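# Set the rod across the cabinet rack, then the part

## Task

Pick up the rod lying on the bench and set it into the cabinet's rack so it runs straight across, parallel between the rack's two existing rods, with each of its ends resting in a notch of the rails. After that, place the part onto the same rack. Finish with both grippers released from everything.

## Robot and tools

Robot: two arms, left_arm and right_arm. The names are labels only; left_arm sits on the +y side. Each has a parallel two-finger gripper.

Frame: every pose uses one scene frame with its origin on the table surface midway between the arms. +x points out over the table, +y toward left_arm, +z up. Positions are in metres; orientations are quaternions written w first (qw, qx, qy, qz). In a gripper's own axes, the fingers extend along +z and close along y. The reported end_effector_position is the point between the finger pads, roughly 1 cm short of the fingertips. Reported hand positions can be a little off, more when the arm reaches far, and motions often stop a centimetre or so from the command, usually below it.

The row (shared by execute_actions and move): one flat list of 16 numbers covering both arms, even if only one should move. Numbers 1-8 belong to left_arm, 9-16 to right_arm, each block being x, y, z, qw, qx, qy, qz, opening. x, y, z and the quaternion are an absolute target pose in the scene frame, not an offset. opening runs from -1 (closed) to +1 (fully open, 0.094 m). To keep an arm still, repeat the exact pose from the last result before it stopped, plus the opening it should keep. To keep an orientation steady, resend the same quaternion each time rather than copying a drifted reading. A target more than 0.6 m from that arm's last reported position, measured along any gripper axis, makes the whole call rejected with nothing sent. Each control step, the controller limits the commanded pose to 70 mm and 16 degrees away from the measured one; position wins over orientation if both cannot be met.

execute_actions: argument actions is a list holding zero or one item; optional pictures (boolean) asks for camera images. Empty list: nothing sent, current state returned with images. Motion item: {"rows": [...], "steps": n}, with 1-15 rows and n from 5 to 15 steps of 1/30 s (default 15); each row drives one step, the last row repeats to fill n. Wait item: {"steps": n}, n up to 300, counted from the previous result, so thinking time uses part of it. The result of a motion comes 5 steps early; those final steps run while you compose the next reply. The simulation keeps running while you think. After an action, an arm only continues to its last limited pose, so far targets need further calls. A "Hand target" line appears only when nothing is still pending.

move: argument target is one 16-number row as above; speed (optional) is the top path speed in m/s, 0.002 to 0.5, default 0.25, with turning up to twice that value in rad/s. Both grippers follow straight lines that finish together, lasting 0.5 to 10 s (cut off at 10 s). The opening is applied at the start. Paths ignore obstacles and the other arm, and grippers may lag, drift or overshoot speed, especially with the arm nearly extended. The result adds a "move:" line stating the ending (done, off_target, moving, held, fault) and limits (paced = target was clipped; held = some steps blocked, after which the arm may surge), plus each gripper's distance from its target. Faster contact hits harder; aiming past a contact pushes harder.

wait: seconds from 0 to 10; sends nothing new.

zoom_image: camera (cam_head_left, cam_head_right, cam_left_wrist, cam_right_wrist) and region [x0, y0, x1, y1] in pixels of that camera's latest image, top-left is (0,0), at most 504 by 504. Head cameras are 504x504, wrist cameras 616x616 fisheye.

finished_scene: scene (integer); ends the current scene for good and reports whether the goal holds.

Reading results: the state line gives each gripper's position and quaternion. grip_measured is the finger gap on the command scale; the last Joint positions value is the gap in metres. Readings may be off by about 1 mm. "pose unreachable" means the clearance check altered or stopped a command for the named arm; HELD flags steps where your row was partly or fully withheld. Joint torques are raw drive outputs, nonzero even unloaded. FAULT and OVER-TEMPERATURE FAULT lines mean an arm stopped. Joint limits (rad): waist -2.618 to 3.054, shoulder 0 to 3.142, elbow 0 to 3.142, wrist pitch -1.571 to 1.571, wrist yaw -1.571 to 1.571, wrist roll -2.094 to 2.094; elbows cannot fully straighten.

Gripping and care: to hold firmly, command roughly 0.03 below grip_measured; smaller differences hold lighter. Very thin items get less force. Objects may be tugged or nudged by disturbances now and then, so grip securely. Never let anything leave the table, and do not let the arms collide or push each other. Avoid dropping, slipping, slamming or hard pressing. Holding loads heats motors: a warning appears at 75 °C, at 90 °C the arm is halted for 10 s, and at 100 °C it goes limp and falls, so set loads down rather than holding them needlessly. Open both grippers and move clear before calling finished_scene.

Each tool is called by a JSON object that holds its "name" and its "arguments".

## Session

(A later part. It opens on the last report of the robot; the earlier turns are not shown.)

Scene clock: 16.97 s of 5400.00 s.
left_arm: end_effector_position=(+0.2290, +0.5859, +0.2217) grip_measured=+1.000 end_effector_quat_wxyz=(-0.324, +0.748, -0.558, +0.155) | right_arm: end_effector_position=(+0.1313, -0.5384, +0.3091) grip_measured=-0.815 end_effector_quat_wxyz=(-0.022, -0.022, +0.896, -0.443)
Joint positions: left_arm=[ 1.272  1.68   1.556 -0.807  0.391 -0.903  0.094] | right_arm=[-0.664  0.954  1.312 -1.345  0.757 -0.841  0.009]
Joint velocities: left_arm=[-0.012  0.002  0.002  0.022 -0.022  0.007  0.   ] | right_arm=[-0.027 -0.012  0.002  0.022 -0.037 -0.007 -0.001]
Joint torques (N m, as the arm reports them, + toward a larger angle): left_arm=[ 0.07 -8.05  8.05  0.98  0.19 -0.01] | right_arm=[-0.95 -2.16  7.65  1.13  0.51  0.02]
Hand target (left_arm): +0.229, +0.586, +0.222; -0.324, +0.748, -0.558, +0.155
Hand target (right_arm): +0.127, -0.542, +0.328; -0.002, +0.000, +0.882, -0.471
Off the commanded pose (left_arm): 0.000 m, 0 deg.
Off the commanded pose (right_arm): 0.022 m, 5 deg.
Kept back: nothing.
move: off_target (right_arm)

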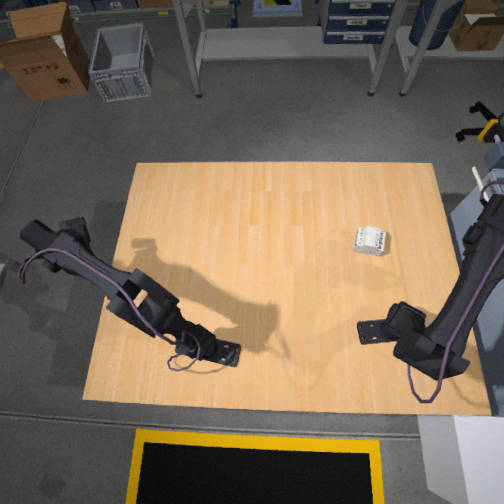

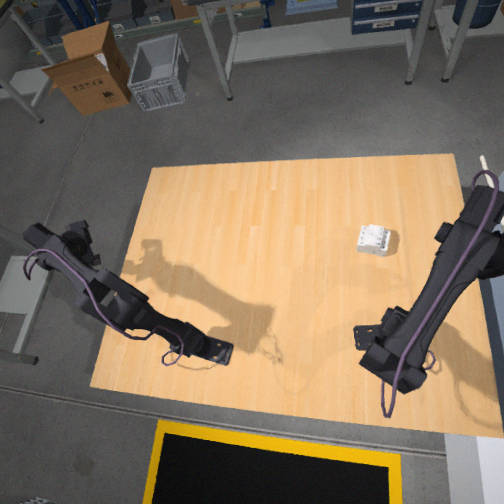

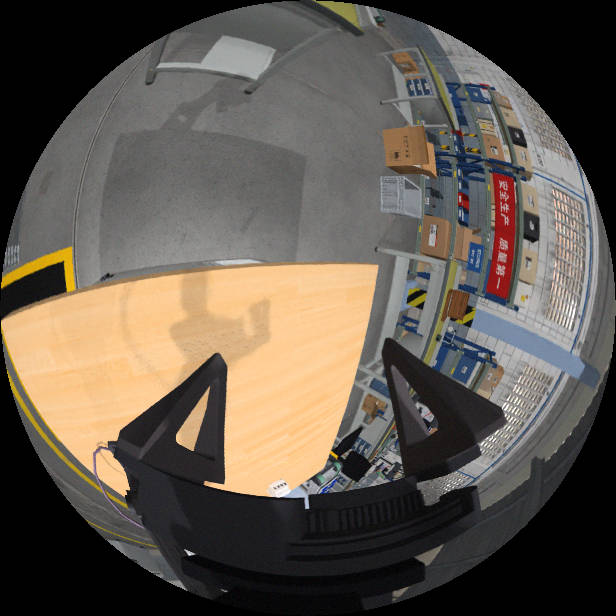

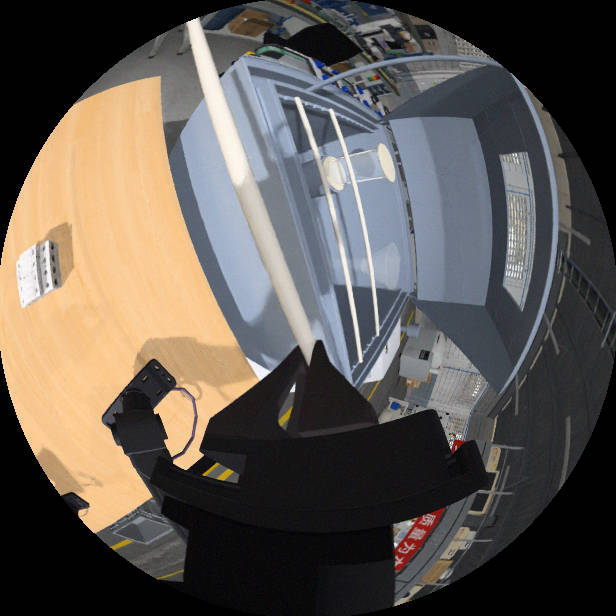

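{"name": "move", "arguments": {"target": [0.2290,0.5859,0.2217,-0.324,0.748,-0.558,0.155,1, 0.13,-0.74,0.31,0,0,0.93,-0.367,-0.85], "speed": 0.12}}

Scene clock: 19.93 s of 5400.00 s.
left_arm: end_effector_position=(+0.2290, +0.5859, +0.2217) grip_measured=+1.000 end_effector_quat_wxyz=(-0.324, +0.748, -0.558, +0.155) | right_arm: end_effector_position=(+0.1294, -0.7363, +0.2976) grip_measured=-0.815 end_effector_quat_wxyz=(-0.008, -0.002, +0.936, -0.353)
Joint positions: left_arm=[ 1.272  1.68   1.556 -0.807  0.391 -0.903  0.094] | right_arm=[-1.36   1.578  1.759 -1.06   0.224 -1.333  0.009]
Joint velocities: left_arm=[ 0.007 -0.007 -0.012 -0.007  0.051 -0.037  0.   ] | right_arm=[-0.002 -0.017  0.027  0.022 -0.066 -0.007 -0.   ]
Joint torques (N m, as the arm reports them, + toward a larger angle): left_arm=[ 0.09 -8.03  8.04  0.97  0.19  0.  ] | right_arm=[-0.8  -7.99  8.62  1.03 -0.02 -0.07]
Hand target (left_arm): +0.229, +0.586, +0.222; -0.324, +0.748, -0.558, +0.155
Hand target (right_arm): +0.129, -0.738, +0.311; +0.001, +0.000, +0.930, -0.367
Off the commanded pose (left_arm): 0.000 m, 0 deg.
Off the commanded pose (right_arm): 0.013 m, 2 deg.
Kept back: nothing.
move: off_target (right_arm)

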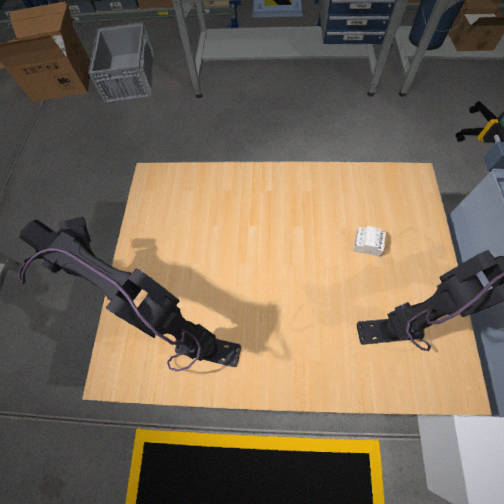

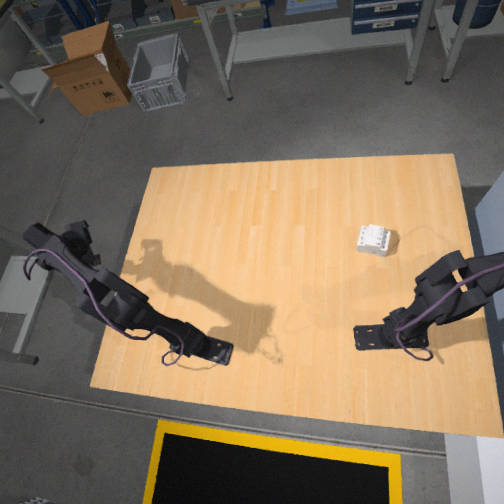

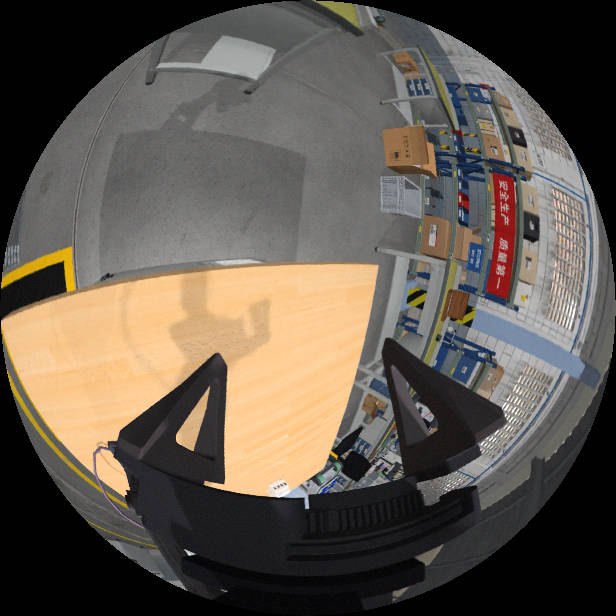

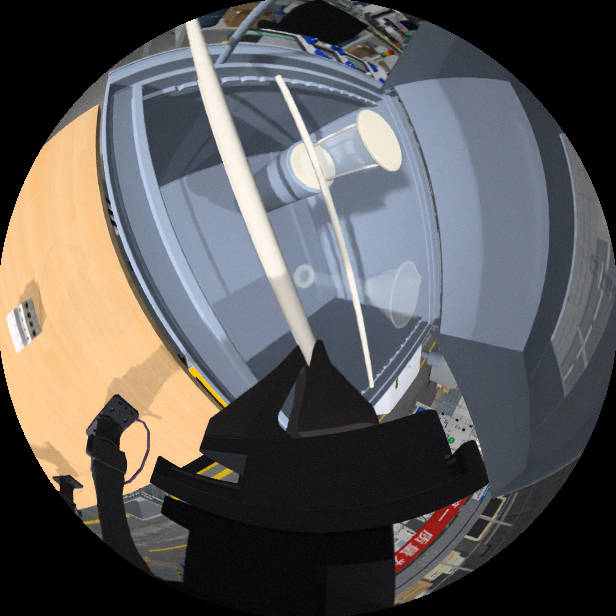

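{"name": "zoom_image", "arguments": {"camera": "cam_right_wrist", "region": [130,10,330,130]}}

{"name": "move", "arguments": {"target": [0.2290,0.5859,0.2217,-0.324,0.748,-0.558,0.155,1, 0.12,-0.81,0.275,0,0,0.92,-0.39,-0.85], "speed": 0.08}}

{"name": "zoom_image", "arguments": {"camera": "cam_right_wrist", "region": [110,0,330,130]}}

Region (130, 10, 330, 130) of cam_right_wrist's 616x616 image, scaled by 2.520, with more detail than that image has; it fills the top 302 rows of this view, and the rest is white.

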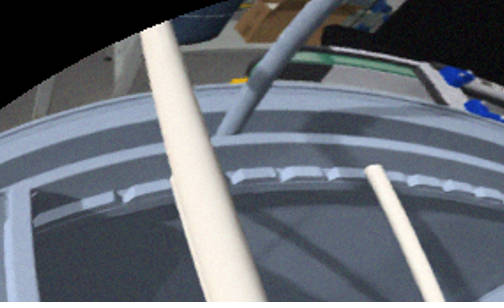

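Scene clock: 21.67 s of 5400.00 s.
left_arm: end_effector_position=(+0.2290, +0.5859, +0.2217) grip_measured=+1.000 end_effector_quat_wxyz=(-0.324, +0.748, -0.558, +0.155) | right_arm: end_effector_position=(+0.1194, -0.8027, +0.2625) grip_measured=-0.815 end_effector_quat_wxyz=(-0.009, -0.003, +0.930, -0.367)
Joint positions: left_arm=[ 1.272  1.68   1.556 -0.807  0.391 -0.903  0.094] | right_arm=[-1.441  1.736  1.759 -0.859  0.178 -1.405  0.009]
Joint velocities: left_arm=[-0.012 -0.017 -0.007 -0.007  0.007 -0.051  0.   ] | right_arm=[-0.002  0.002  0.002 -0.022  0.022  0.007 -0.001]
Joint torques (N m, as the arm reports them, + toward a larger angle): left_arm=[ 0.08 -8.05  8.08  0.97  0.19  0.01] | right_arm=[ -0.71 -10.3    7.78   1.36  -0.07  -0.08]
Hand target (left_arm): +0.229, +0.586, +0.222; -0.324, +0.748, -0.558, +0.155
Hand target (right_arm): +0.119, -0.810, +0.276; -0.000, -0.000, +0.921, -0.390
Off the commanded pose (left_arm): 0.000 m, 0 deg.
Off the commanded pose (right_arm): 0.014 m, 3 deg.
Kept back: nothing.
move: off_target (right_arm)

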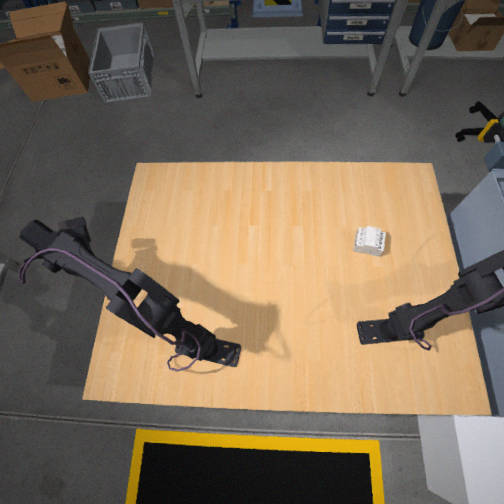

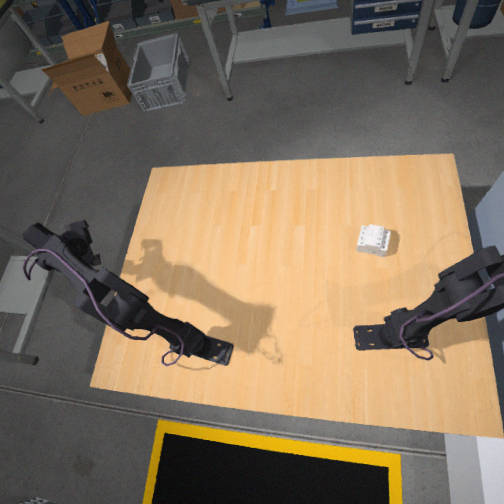

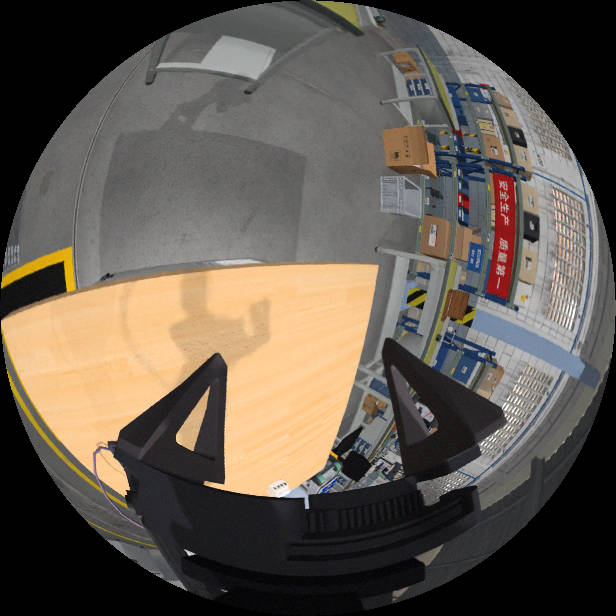

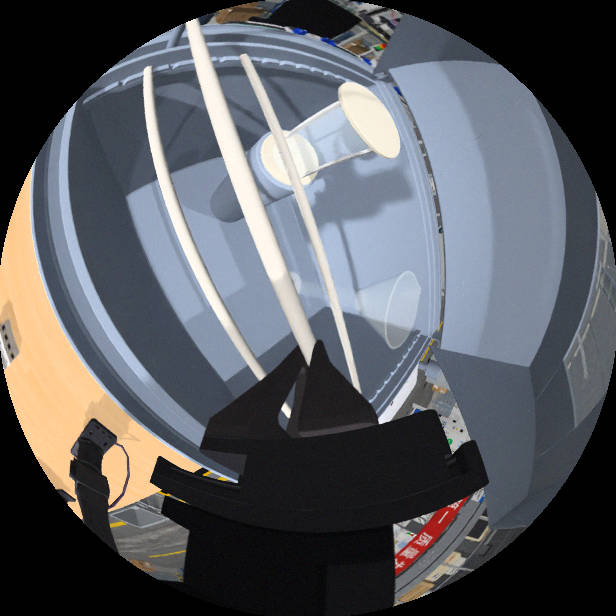

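Region (110, 0, 330, 130) of cam_right_wrist's 616x616 image, scaled by 2.291, with more detail than that image has; it fills the top 298 rows of this view, and the rest is white.

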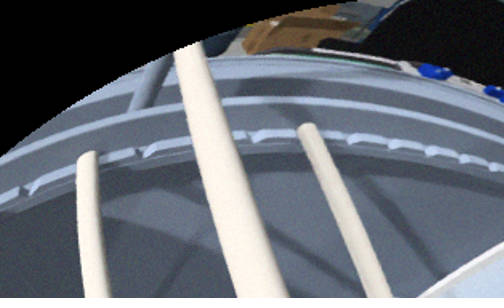

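{"name": "move", "arguments": {"target": [0.2290,0.5859,0.2217,-0.324,0.748,-0.558,0.155,1, 0.115,-0.838,0.252,0.008,0,0.92,-0.39,-0.85], "speed": 0.04}}

{"name": "zoom_image", "arguments": {"camera": "cam_right_wrist", "region": [110,0,330,130]}}

Scene clock: 23.17 s of 5400.00 s.
left_arm: end_effector_position=(+0.2290, +0.5859, +0.2217) grip_measured=+1.000 end_effector_quat_wxyz=(-0.324, +0.748, -0.558, +0.155) | right_arm: end_effector_position=(+0.1148, -0.8297, +0.2398) grip_measured=-0.815 end_effector_quat_wxyz=(-0.001, -0.002, +0.930, -0.367)
Joint positions: left_arm=[ 1.272  1.68   1.556 -0.807  0.391 -0.903  0.094] | right_arm=[-1.477  1.813  1.759 -0.776  0.14  -1.425  0.009]
Joint velocities: left_arm=[ 0.002 -0.007  0.022  0.051 -0.022  0.037  0.   ] | right_arm=[-0.007  0.017  0.007 -0.037  0.007 -0.037 -0.001]
Joint torques (N m, as the arm reports them, + toward a larger angle): left_arm=[ 0.05 -8.05  8.07  0.97  0.18  0.01] | right_arm=[ -0.85 -10.97   7.53   1.36  -0.12  -0.07]
Hand target (left_arm): +0.229, +0.586, +0.222; -0.324, +0.748, -0.558, +0.155
Hand target (right_arm): +0.114, -0.838, +0.252; +0.008, +0.000, +0.921, -0.390
Off the commanded pose (left_arm): 0.000 m, 0 deg.
Off the commanded pose (right_arm): 0.015 m, 3 deg.
Kept back: nothing.
move: off_target (right_arm)

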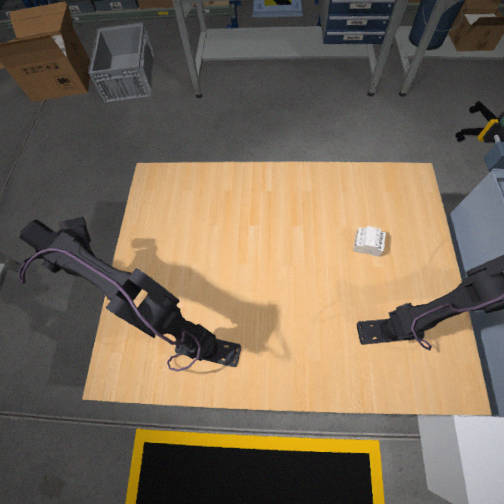

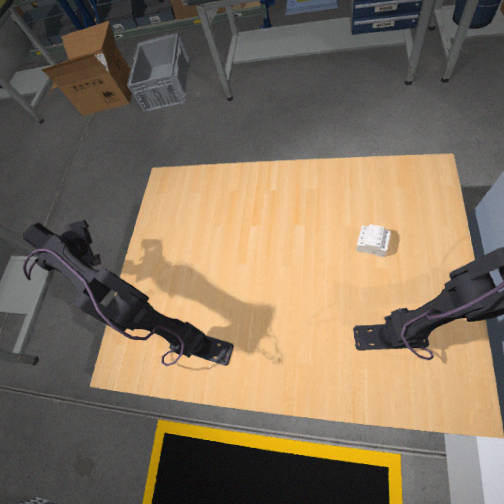

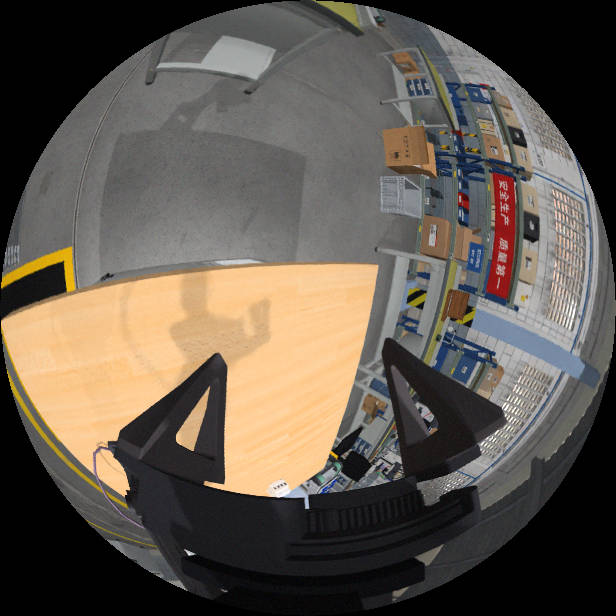

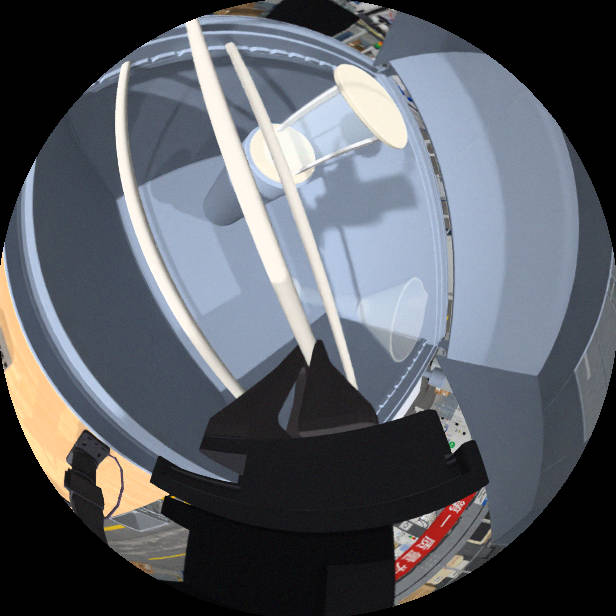

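Region (110, 0, 330, 130) of cam_right_wrist's 616x616 image, scaled by 2.291, with more detail than that image has; it fills the top 298 rows of this view, and the rest is white.

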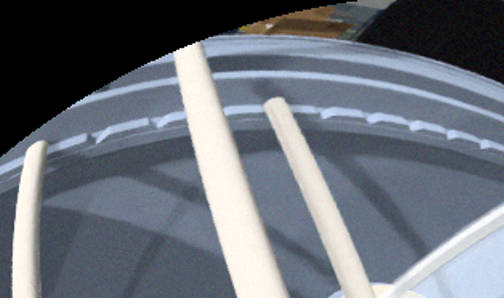

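{"name": "move", "arguments": {"target": [0.2290,0.5859,0.2217,-0.324,0.748,-0.558,0.155,1, 0.115,-0.84,0.225,0.008,0,0.92,-0.39,-0.85], "speed": 0.02}}

{"name": "zoom_image", "arguments": {"camera": "cam_right_wrist", "region": [90,0,310,130]}}

Scene clock: 25.07 s of 5400.00 s.
left_arm: end_effector_position=(+0.2290, +0.5859, +0.2217) grip_measured=+1.000 end_effector_quat_wxyz=(-0.324, +0.748, -0.558, +0.155) | right_arm: end_effector_position=(+0.1160, -0.8344, +0.2158) grip_measured=-0.815 end_effector_quat_wxyz=(-0.001, -0.004, +0.929, -0.371)
Joint positions: left_arm=[ 1.272  1.68   1.556 -0.807  0.391 -0.903  0.094] | right_arm=[-1.477  1.813  1.658 -0.667  0.139 -1.43   0.009]
Joint velocities: left_arm=[-0.012 -0.002  0.007 -0.022  0.037 -0.081  0.   ] | right_arm=[ 0.002 -0.002 -0.002  0.037 -0.037 -0.066  0.001]
Joint torques (N m, as the arm reports them, + toward a larger angle): left_arm=[ 0.07 -8.02  8.05  0.98  0.18  0.  ] | right_arm=[ -0.81 -11.64   6.73   1.33  -0.1    0.02]
Hand target (left_arm): +0.229, +0.586, +0.222; -0.324, +0.748, -0.558, +0.155
Hand target (right_arm): +0.115, -0.840, +0.225; +0.008, -0.000, +0.921, -0.390
Off the commanded pose (left_arm): 0.000 m, 0 deg.
Off the commanded pose (right_arm): 0.011 m, 3 deg.
Kept back: nothing.
move: off_target (right_arm)

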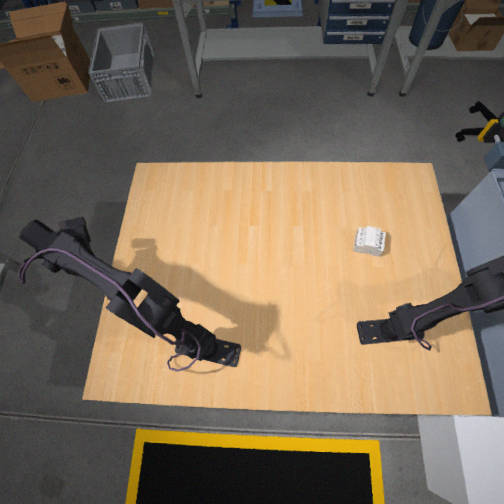

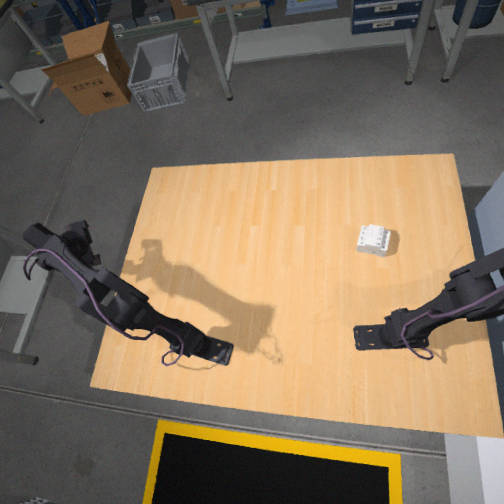

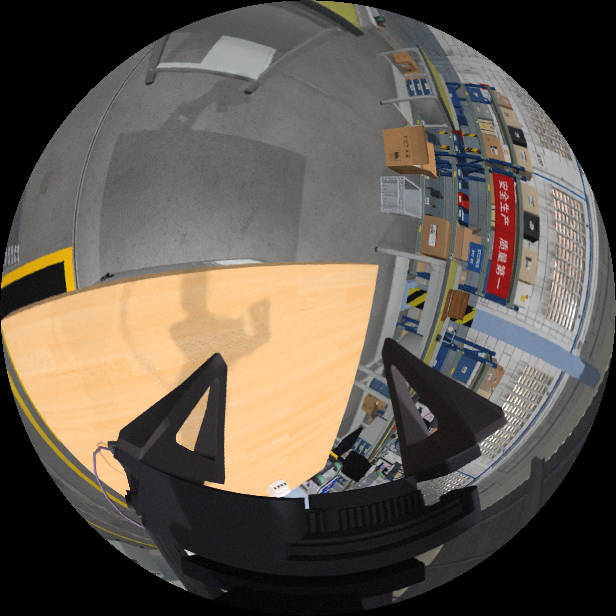

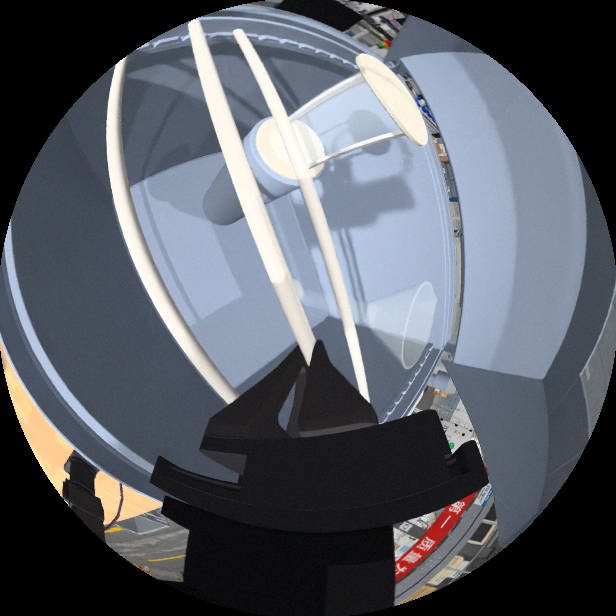

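Region (90, 0, 310, 130) of cam_right_wrist's 616x616 image, scaled by 2.291, with more detail than that image has; it fills the top 298 rows of this view, and the rest is white.

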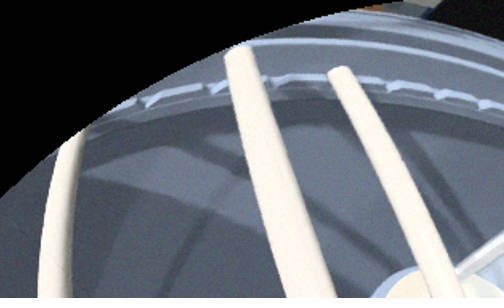

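{"name": "move", "arguments": {"target": [0.2290,0.5859,0.2217,-0.324,0.748,-0.558,0.155,1, 0.130,-0.84,0.230,0.008,0,0.92,-0.39,-0.85], "speed": 0.012}}

{"name": "zoom_image", "arguments": {"camera": "cam_right_wrist", "region": [90,0,310,130]}}

Scene clock: 27.27 s of 5400.00 s.
left_arm: end_effector_position=(+0.2290, +0.5859, +0.2217) grip_measured=+1.000 end_effector_quat_wxyz=(-0.324, +0.748, -0.558, +0.155) | right_arm: end_effector_position=(+0.1236, -0.8339, +0.2168) grip_measured=-0.815 end_effector_quat_wxyz=(-0.001, -0.008, +0.928, -0.374)
Joint positions: left_arm=[ 1.272  1.68   1.556 -0.807  0.391 -0.903  0.094] | right_arm=[-1.458  1.813  1.658 -0.662  0.15  -1.423  0.009]
Joint velocities: left_arm=[0.002 0.002 0.002 0.051 0.022 0.066 0.   ] | right_arm=[-0.037  0.002 -0.007 -0.022  0.007 -0.051 -0.   ]
Joint torques (N m, as the arm reports them, + toward a larger angle): left_arm=[ 0.07 -8.04  8.06  0.97  0.18  0.  ] | right_arm=[  0.6  -10.48   9.38   1.21   0.07   0.24]
Hand target (left_arm): +0.229, +0.586, +0.222; -0.324, +0.748, -0.558, +0.155
Hand target (right_arm): +0.130, -0.840, +0.230; +0.008, -0.000, +0.921, -0.390
Off the commanded pose (left_arm): 0.000 m, 0 deg.
Off the commanded pose (right_arm): 0.016 m, 2 deg.
Kept back: nothing.
move: off_target (right_arm)

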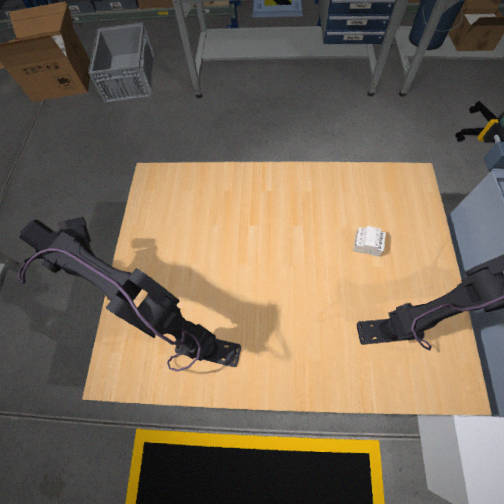

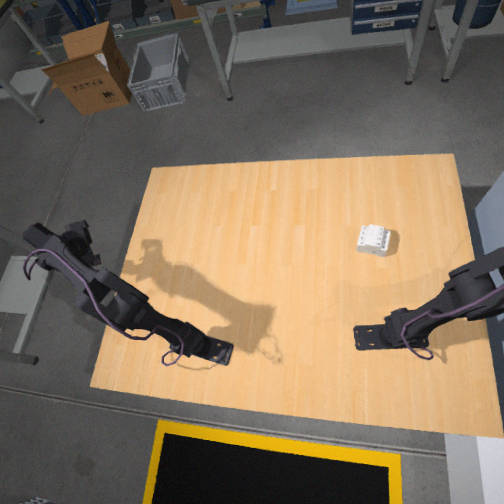

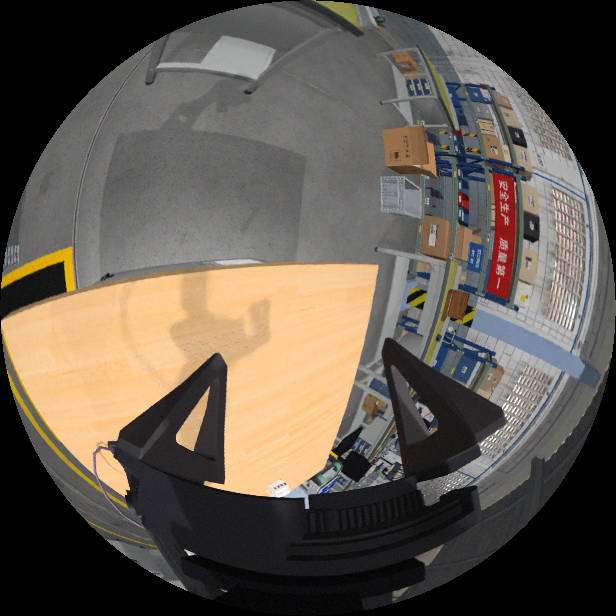

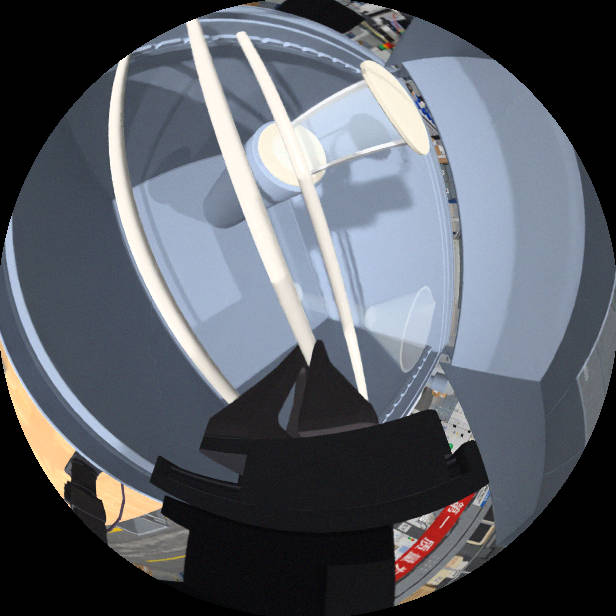

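Region (90, 0, 310, 130) of cam_right_wrist's 616x616 image, scaled by 2.291, with more detail than that image has; it fills the top 298 rows of this view, and the rest is white.

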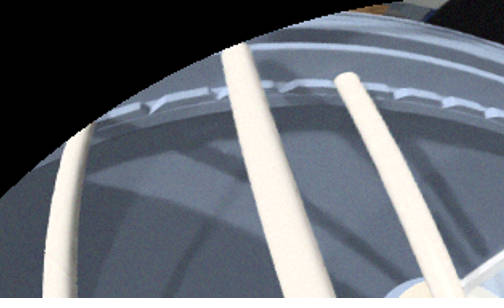

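Rod relaxed again. Lower a bit at this x.

{"name": "move", "arguments": {"target": [0.2290,0.5859,0.2217,-0.324,0.748,-0.558,0.155,1, 0.126,-0.839,0.214,0.008,0.004,0.92,-0.39,-0.85], "speed": 0.01}}

{"name": "zoom_image", "arguments": {"camera": "cam_right_wrist", "region": [90,0,310,130]}}

Scene clock: 30.03 s of 5400.00 s.
left_arm: end_effector_position=(+0.2290, +0.5859, +0.2217) grip_measured=+1.000 end_effector_quat_wxyz=(-0.324, +0.748, -0.558, +0.155) | right_arm: end_effector_position=(+0.1231, -0.8358, +0.2088) grip_measured=-0.815 end_effector_quat_wxyz=(-0.003, -0.007, +0.926, -0.377)
Joint positions: left_arm=[ 1.272  1.68   1.556 -0.807  0.391 -0.903  0.094] | right_arm=[-1.458  1.813  1.622 -0.619  0.156 -1.425  0.009]
Joint velocities: left_arm=[ 0.002  0.007  0.002 -0.007 -0.051 -0.022  0.   ] | right_arm=[-0.007  0.012 -0.007 -0.022  0.051 -0.037  0.   ]
Joint torques (N m, as the arm reports them, + toward a larger angle): left_arm=[ 0.08 -8.02  8.09  0.97  0.2   0.  ] | right_arm=[  0.16 -11.39   6.44   1.33  -0.03   0.27]
Hand target (left_arm): +0.229, +0.586, +0.222; -0.324, +0.748, -0.558, +0.155
Hand target (right_arm): +0.126, -0.839, +0.214; +0.008, +0.004, +0.921, -0.390
Off the commanded pose (left_arm): 0.000 m, 0 deg.
Off the commanded pose (right_arm): 0.007 m, 2 deg.
Kept back: nothing.
move: done

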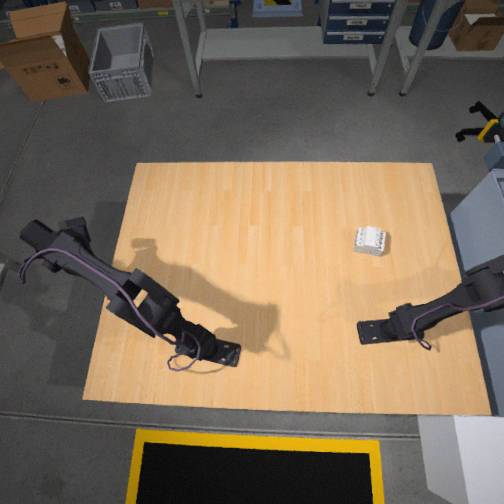

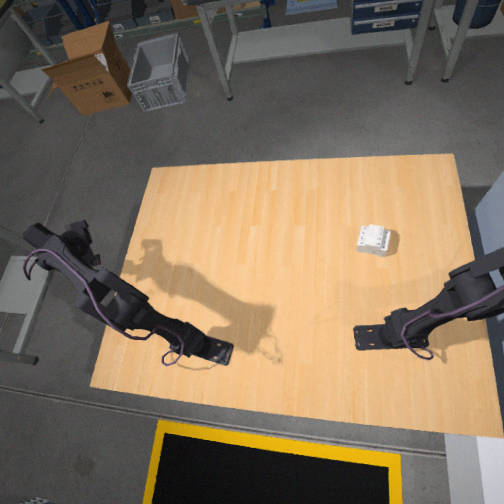

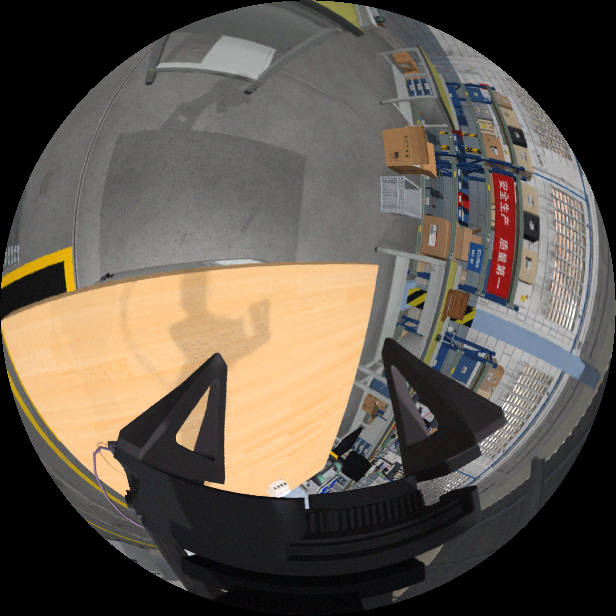

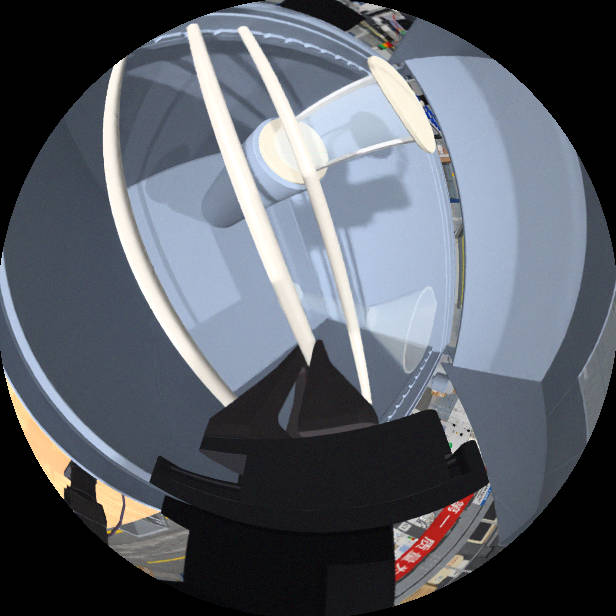

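Region (90, 0, 310, 130) of cam_right_wrist's 616x616 image, scaled by 2.291, with more detail than that image has; it fills the top 298 rows of this view, and the rest is white.

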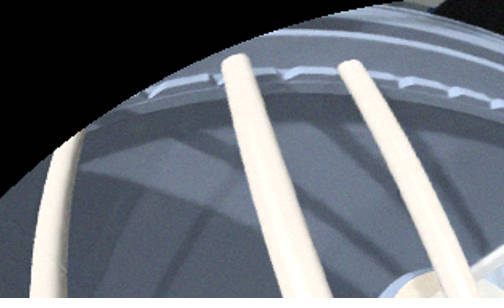

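{"name": "move", "arguments": {"target": [0.2290,0.5859,0.2217,-0.324,0.748,-0.558,0.155,1, 0.140,-0.838,0.224,0.008,0.004,0.92,-0.39,-0.85], "speed": 0.012}}

{"name": "zoom_image", "arguments": {"camera": "cam_right_wrist", "region": [90,0,310,130]}}

Scene clock: 32.40 s of 5400.00 s.
left_arm: end_effector_position=(+0.2290, +0.5859, +0.2217) grip_measured=+1.000 end_effector_quat_wxyz=(-0.324, +0.748, -0.558, +0.155) | right_arm: end_effector_position=(+0.1294, -0.8323, +0.2083) grip_measured=-0.815 end_effector_quat_wxyz=(-0.006, -0.000, +0.928, -0.372)
Joint positions: left_arm=[ 1.272  1.68   1.556 -0.807  0.391 -0.903  0.094] | right_arm=[-1.435  1.817  1.634 -0.644  0.181 -1.396  0.009]
Joint velocities: left_arm=[-0.002 -0.002 -0.007  0.022  0.051  0.007  0.   ] | right_arm=[-0.002 -0.007 -0.002  0.022 -0.007 -0.081 -0.001]
Joint torques (N m, as the arm reports them, + toward a larger angle): left_arm=[ 0.06 -8.05  8.06  0.97  0.19  0.01] | right_arm=[  1.12 -10.97   9.57   1.21   0.     0.24]
Hand target (left_arm): +0.229, +0.586, +0.222; -0.324, +0.748, -0.558, +0.155
Hand target (right_arm): +0.140, -0.837, +0.224; +0.008, +0.004, +0.921, -0.390
Off the commanded pose (left_arm): 0.000 m, 0 deg.
Off the commanded pose (right_arm): 0.020 m, 3 deg.
Kept back: nothing.
move: off_target (right_arm)

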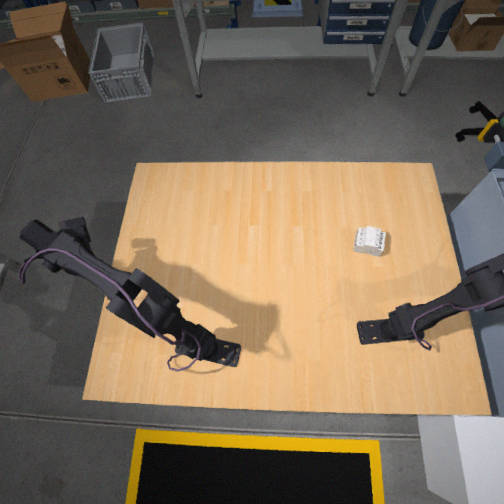

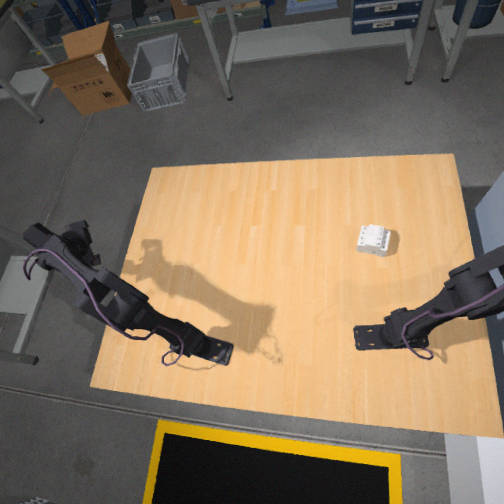

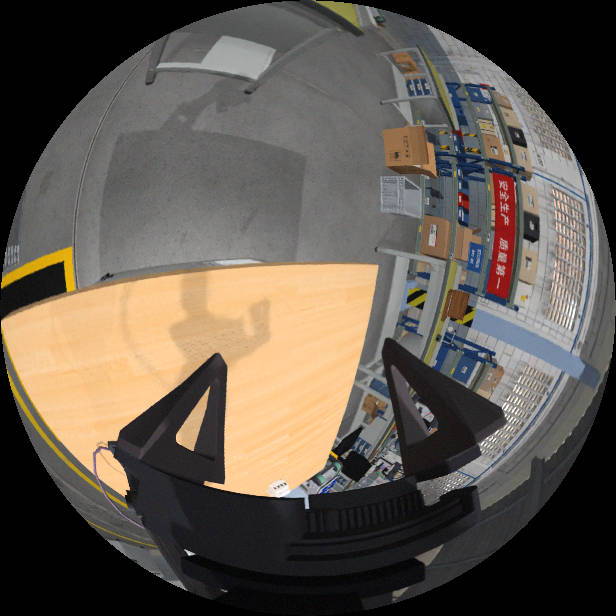

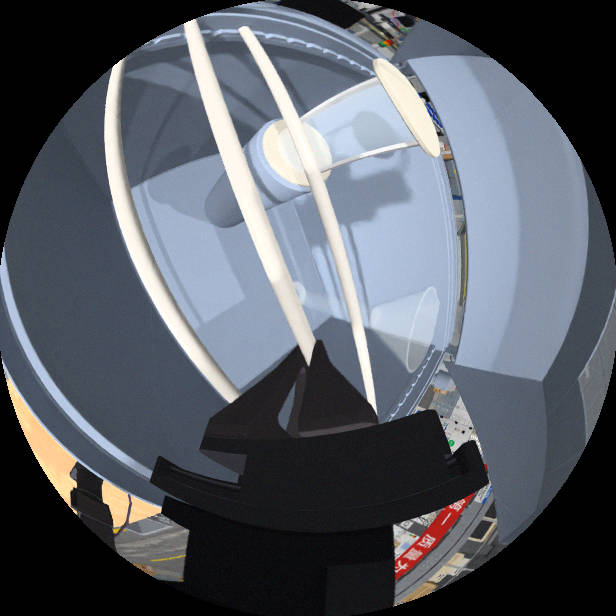

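Region (90, 0, 310, 130) of cam_right_wrist's 616x616 image, scaled by 2.291, with more detail than that image has; it fills the top 298 rows of this view, and the rest is white.

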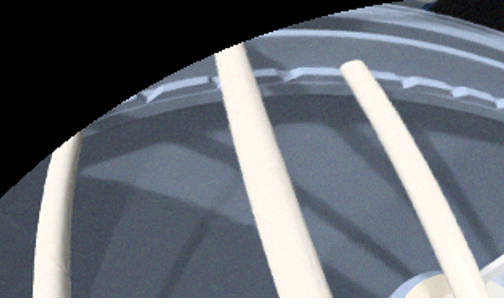

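At the +x wall; the other end is now free. Back off slightly and lower.

{"name": "move", "arguments": {"target": [0.2290,0.5859,0.2217,-0.324,0.748,-0.558,0.155,1, 0.127,-0.836,0.203,0.008,0.004,0.924,-0.382,-0.85], "speed": 0.01}}

{"name": "zoom_image", "arguments": {"camera": "cam_right_wrist", "region": [90,0,310,130]}}

Scene clock: 34.73 s of 5400.00 s.
left_arm: end_effector_position=(+0.2290, +0.5859, +0.2217) grip_measured=+1.000 end_effector_quat_wxyz=(-0.324, +0.748, -0.558, +0.155) | right_arm: end_effector_position=(+0.1280, -0.8315, +0.1952) grip_measured=-0.815 end_effector_quat_wxyz=(-0.003, -0.000, +0.930, -0.367)
Joint positions: left_arm=[ 1.272  1.68   1.556 -0.807  0.391 -0.903  0.094] | right_arm=[-1.442  1.817  1.589 -0.607  0.167 -1.396  0.009]
Joint velocities: left_arm=[ 0.002 -0.002 -0.002 -0.007 -0.007 -0.081  0.   ] | right_arm=[ 0.007  0.017 -0.007 -0.007 -0.051 -0.022 -0.   ]
Joint torques (N m, as the arm reports them, + toward a larger angle): left_arm=[ 0.05 -8.02  8.09  0.97  0.19  0.01] | right_arm=[ -1.   -11.75   6.7    1.43  -0.22   0.01]
Hand target (left_arm): +0.229, +0.586, +0.222; -0.324, +0.748, -0.558, +0.155
Hand target (right_arm): +0.127, -0.836, +0.203; +0.008, +0.004, +0.924, -0.382
Off the commanded pose (left_arm): 0.000 m, 0 deg.
Off the commanded pose (right_arm): 0.009 m, 2 deg.
Kept back: nothing.
move: done

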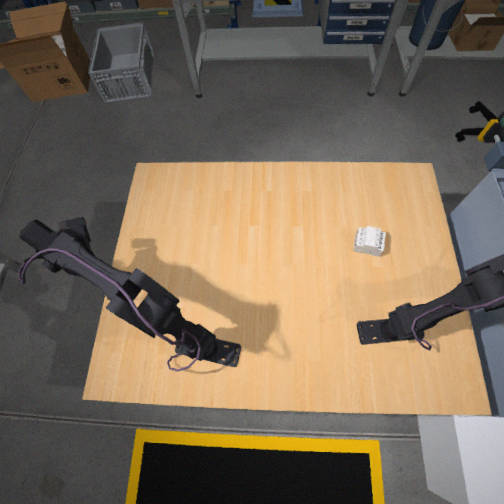

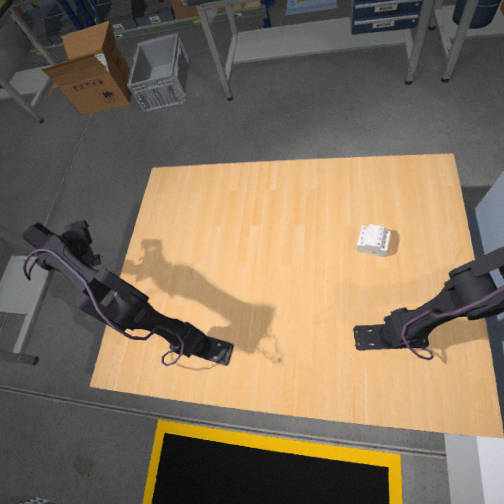

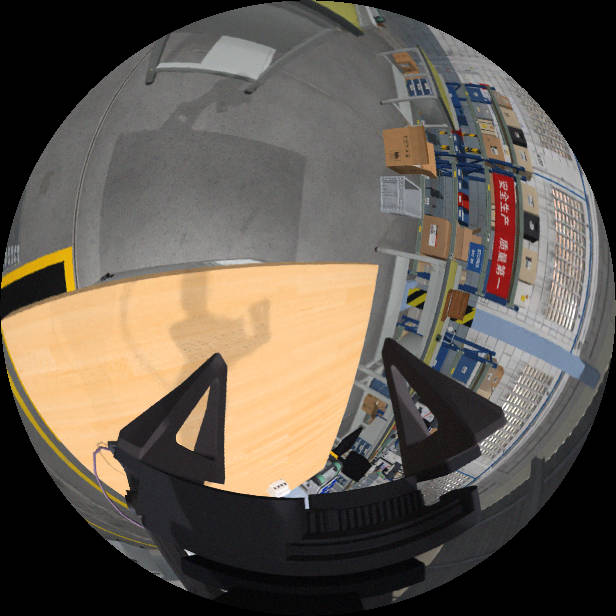

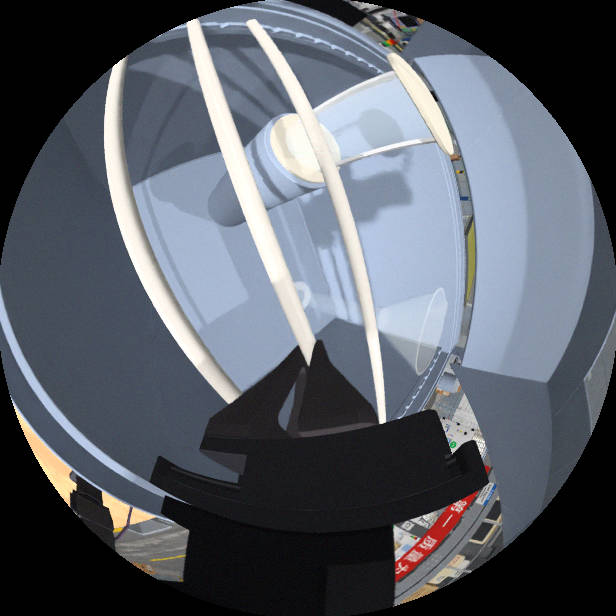

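Region (90, 0, 310, 130) of cam_right_wrist's 616x616 image, scaled by 2.291, with more detail than that image has; it fills the top 298 rows of this view, and the rest is white.

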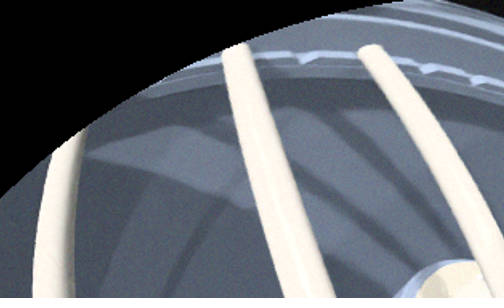

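{"name": "move", "arguments": {"target": [0.2290,0.5859,0.2217,-0.324,0.748,-0.558,0.155,1, 0.128,-0.839,0.192,0.004,0.002,0.924,-0.382,-0.85], "speed": 0.01}}

Scene clock: 37.00 s of 5400.00 s.
left_arm: end_effector_position=(+0.2290, +0.5859, +0.2217) grip_measured=+1.000 end_effector_quat_wxyz=(-0.324, +0.748, -0.558, +0.155) | right_arm: end_effector_position=(+0.1288, -0.8353, +0.1931) grip_measured=-0.815 end_effector_quat_wxyz=(-0.002, -0.002, +0.927, -0.376)
Joint positions: left_arm=[ 1.272  1.68   1.556 -0.807  0.391 -0.903  0.094] | right_arm=[-1.442  1.817  1.566 -0.563  0.167 -1.403  0.009]
Joint velocities: left_arm=[ 0.002 -0.002  0.002 -0.051  0.066  0.007  0.   ] | right_arm=[-0.012 -0.007  0.002  0.037  0.022  0.037 -0.001]
Joint torques (N m, as the arm reports them, + toward a larger angle): left_arm=[ 0.07 -8.03  8.08  0.97  0.19  0.01] | right_arm=[ -0.72 -10.56   6.21   1.33  -0.04   0.03]
Hand target (left_arm): +0.229, +0.586, +0.222; -0.324, +0.748, -0.558, +0.155
Hand target (right_arm): +0.128, -0.839, +0.192; +0.004, +0.002, +0.924, -0.382
Off the commanded pose (left_arm): 0.000 m, 0 deg.
Off the commanded pose (right_arm): 0.004 m, 1 deg.
Kept back: nothing.
move: done

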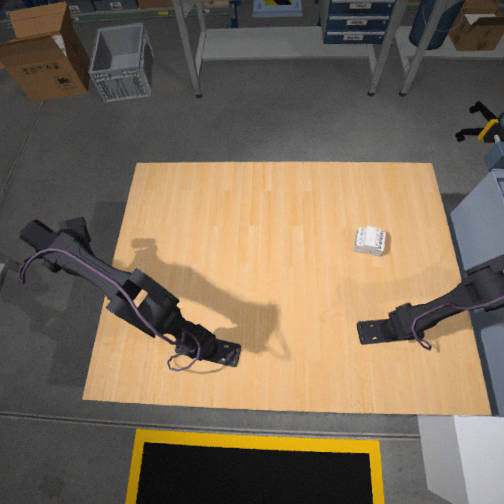

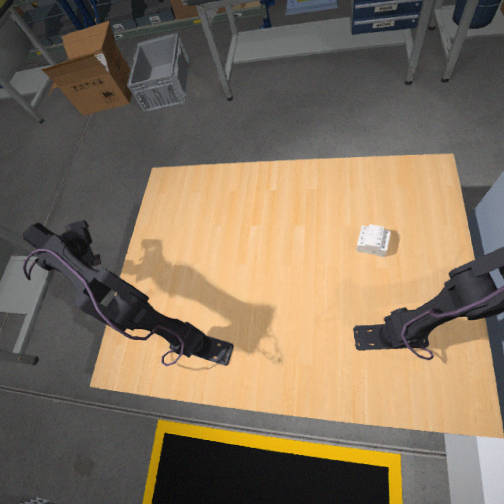

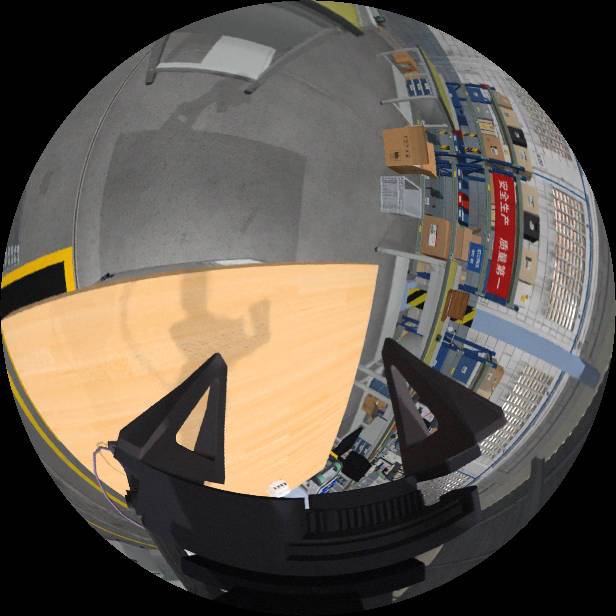

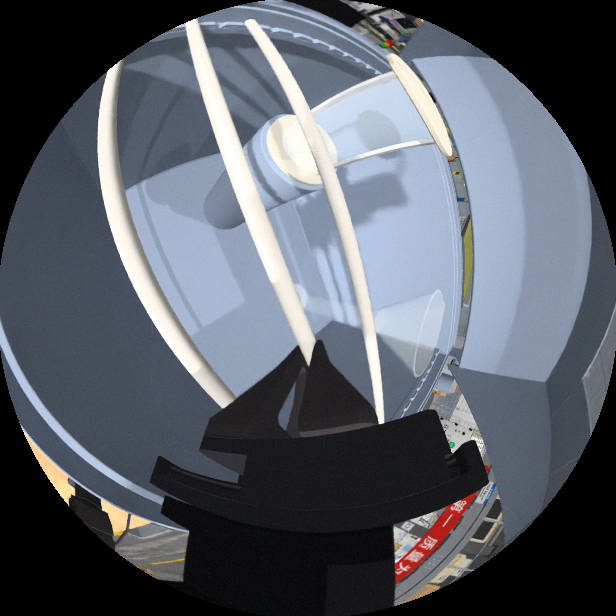

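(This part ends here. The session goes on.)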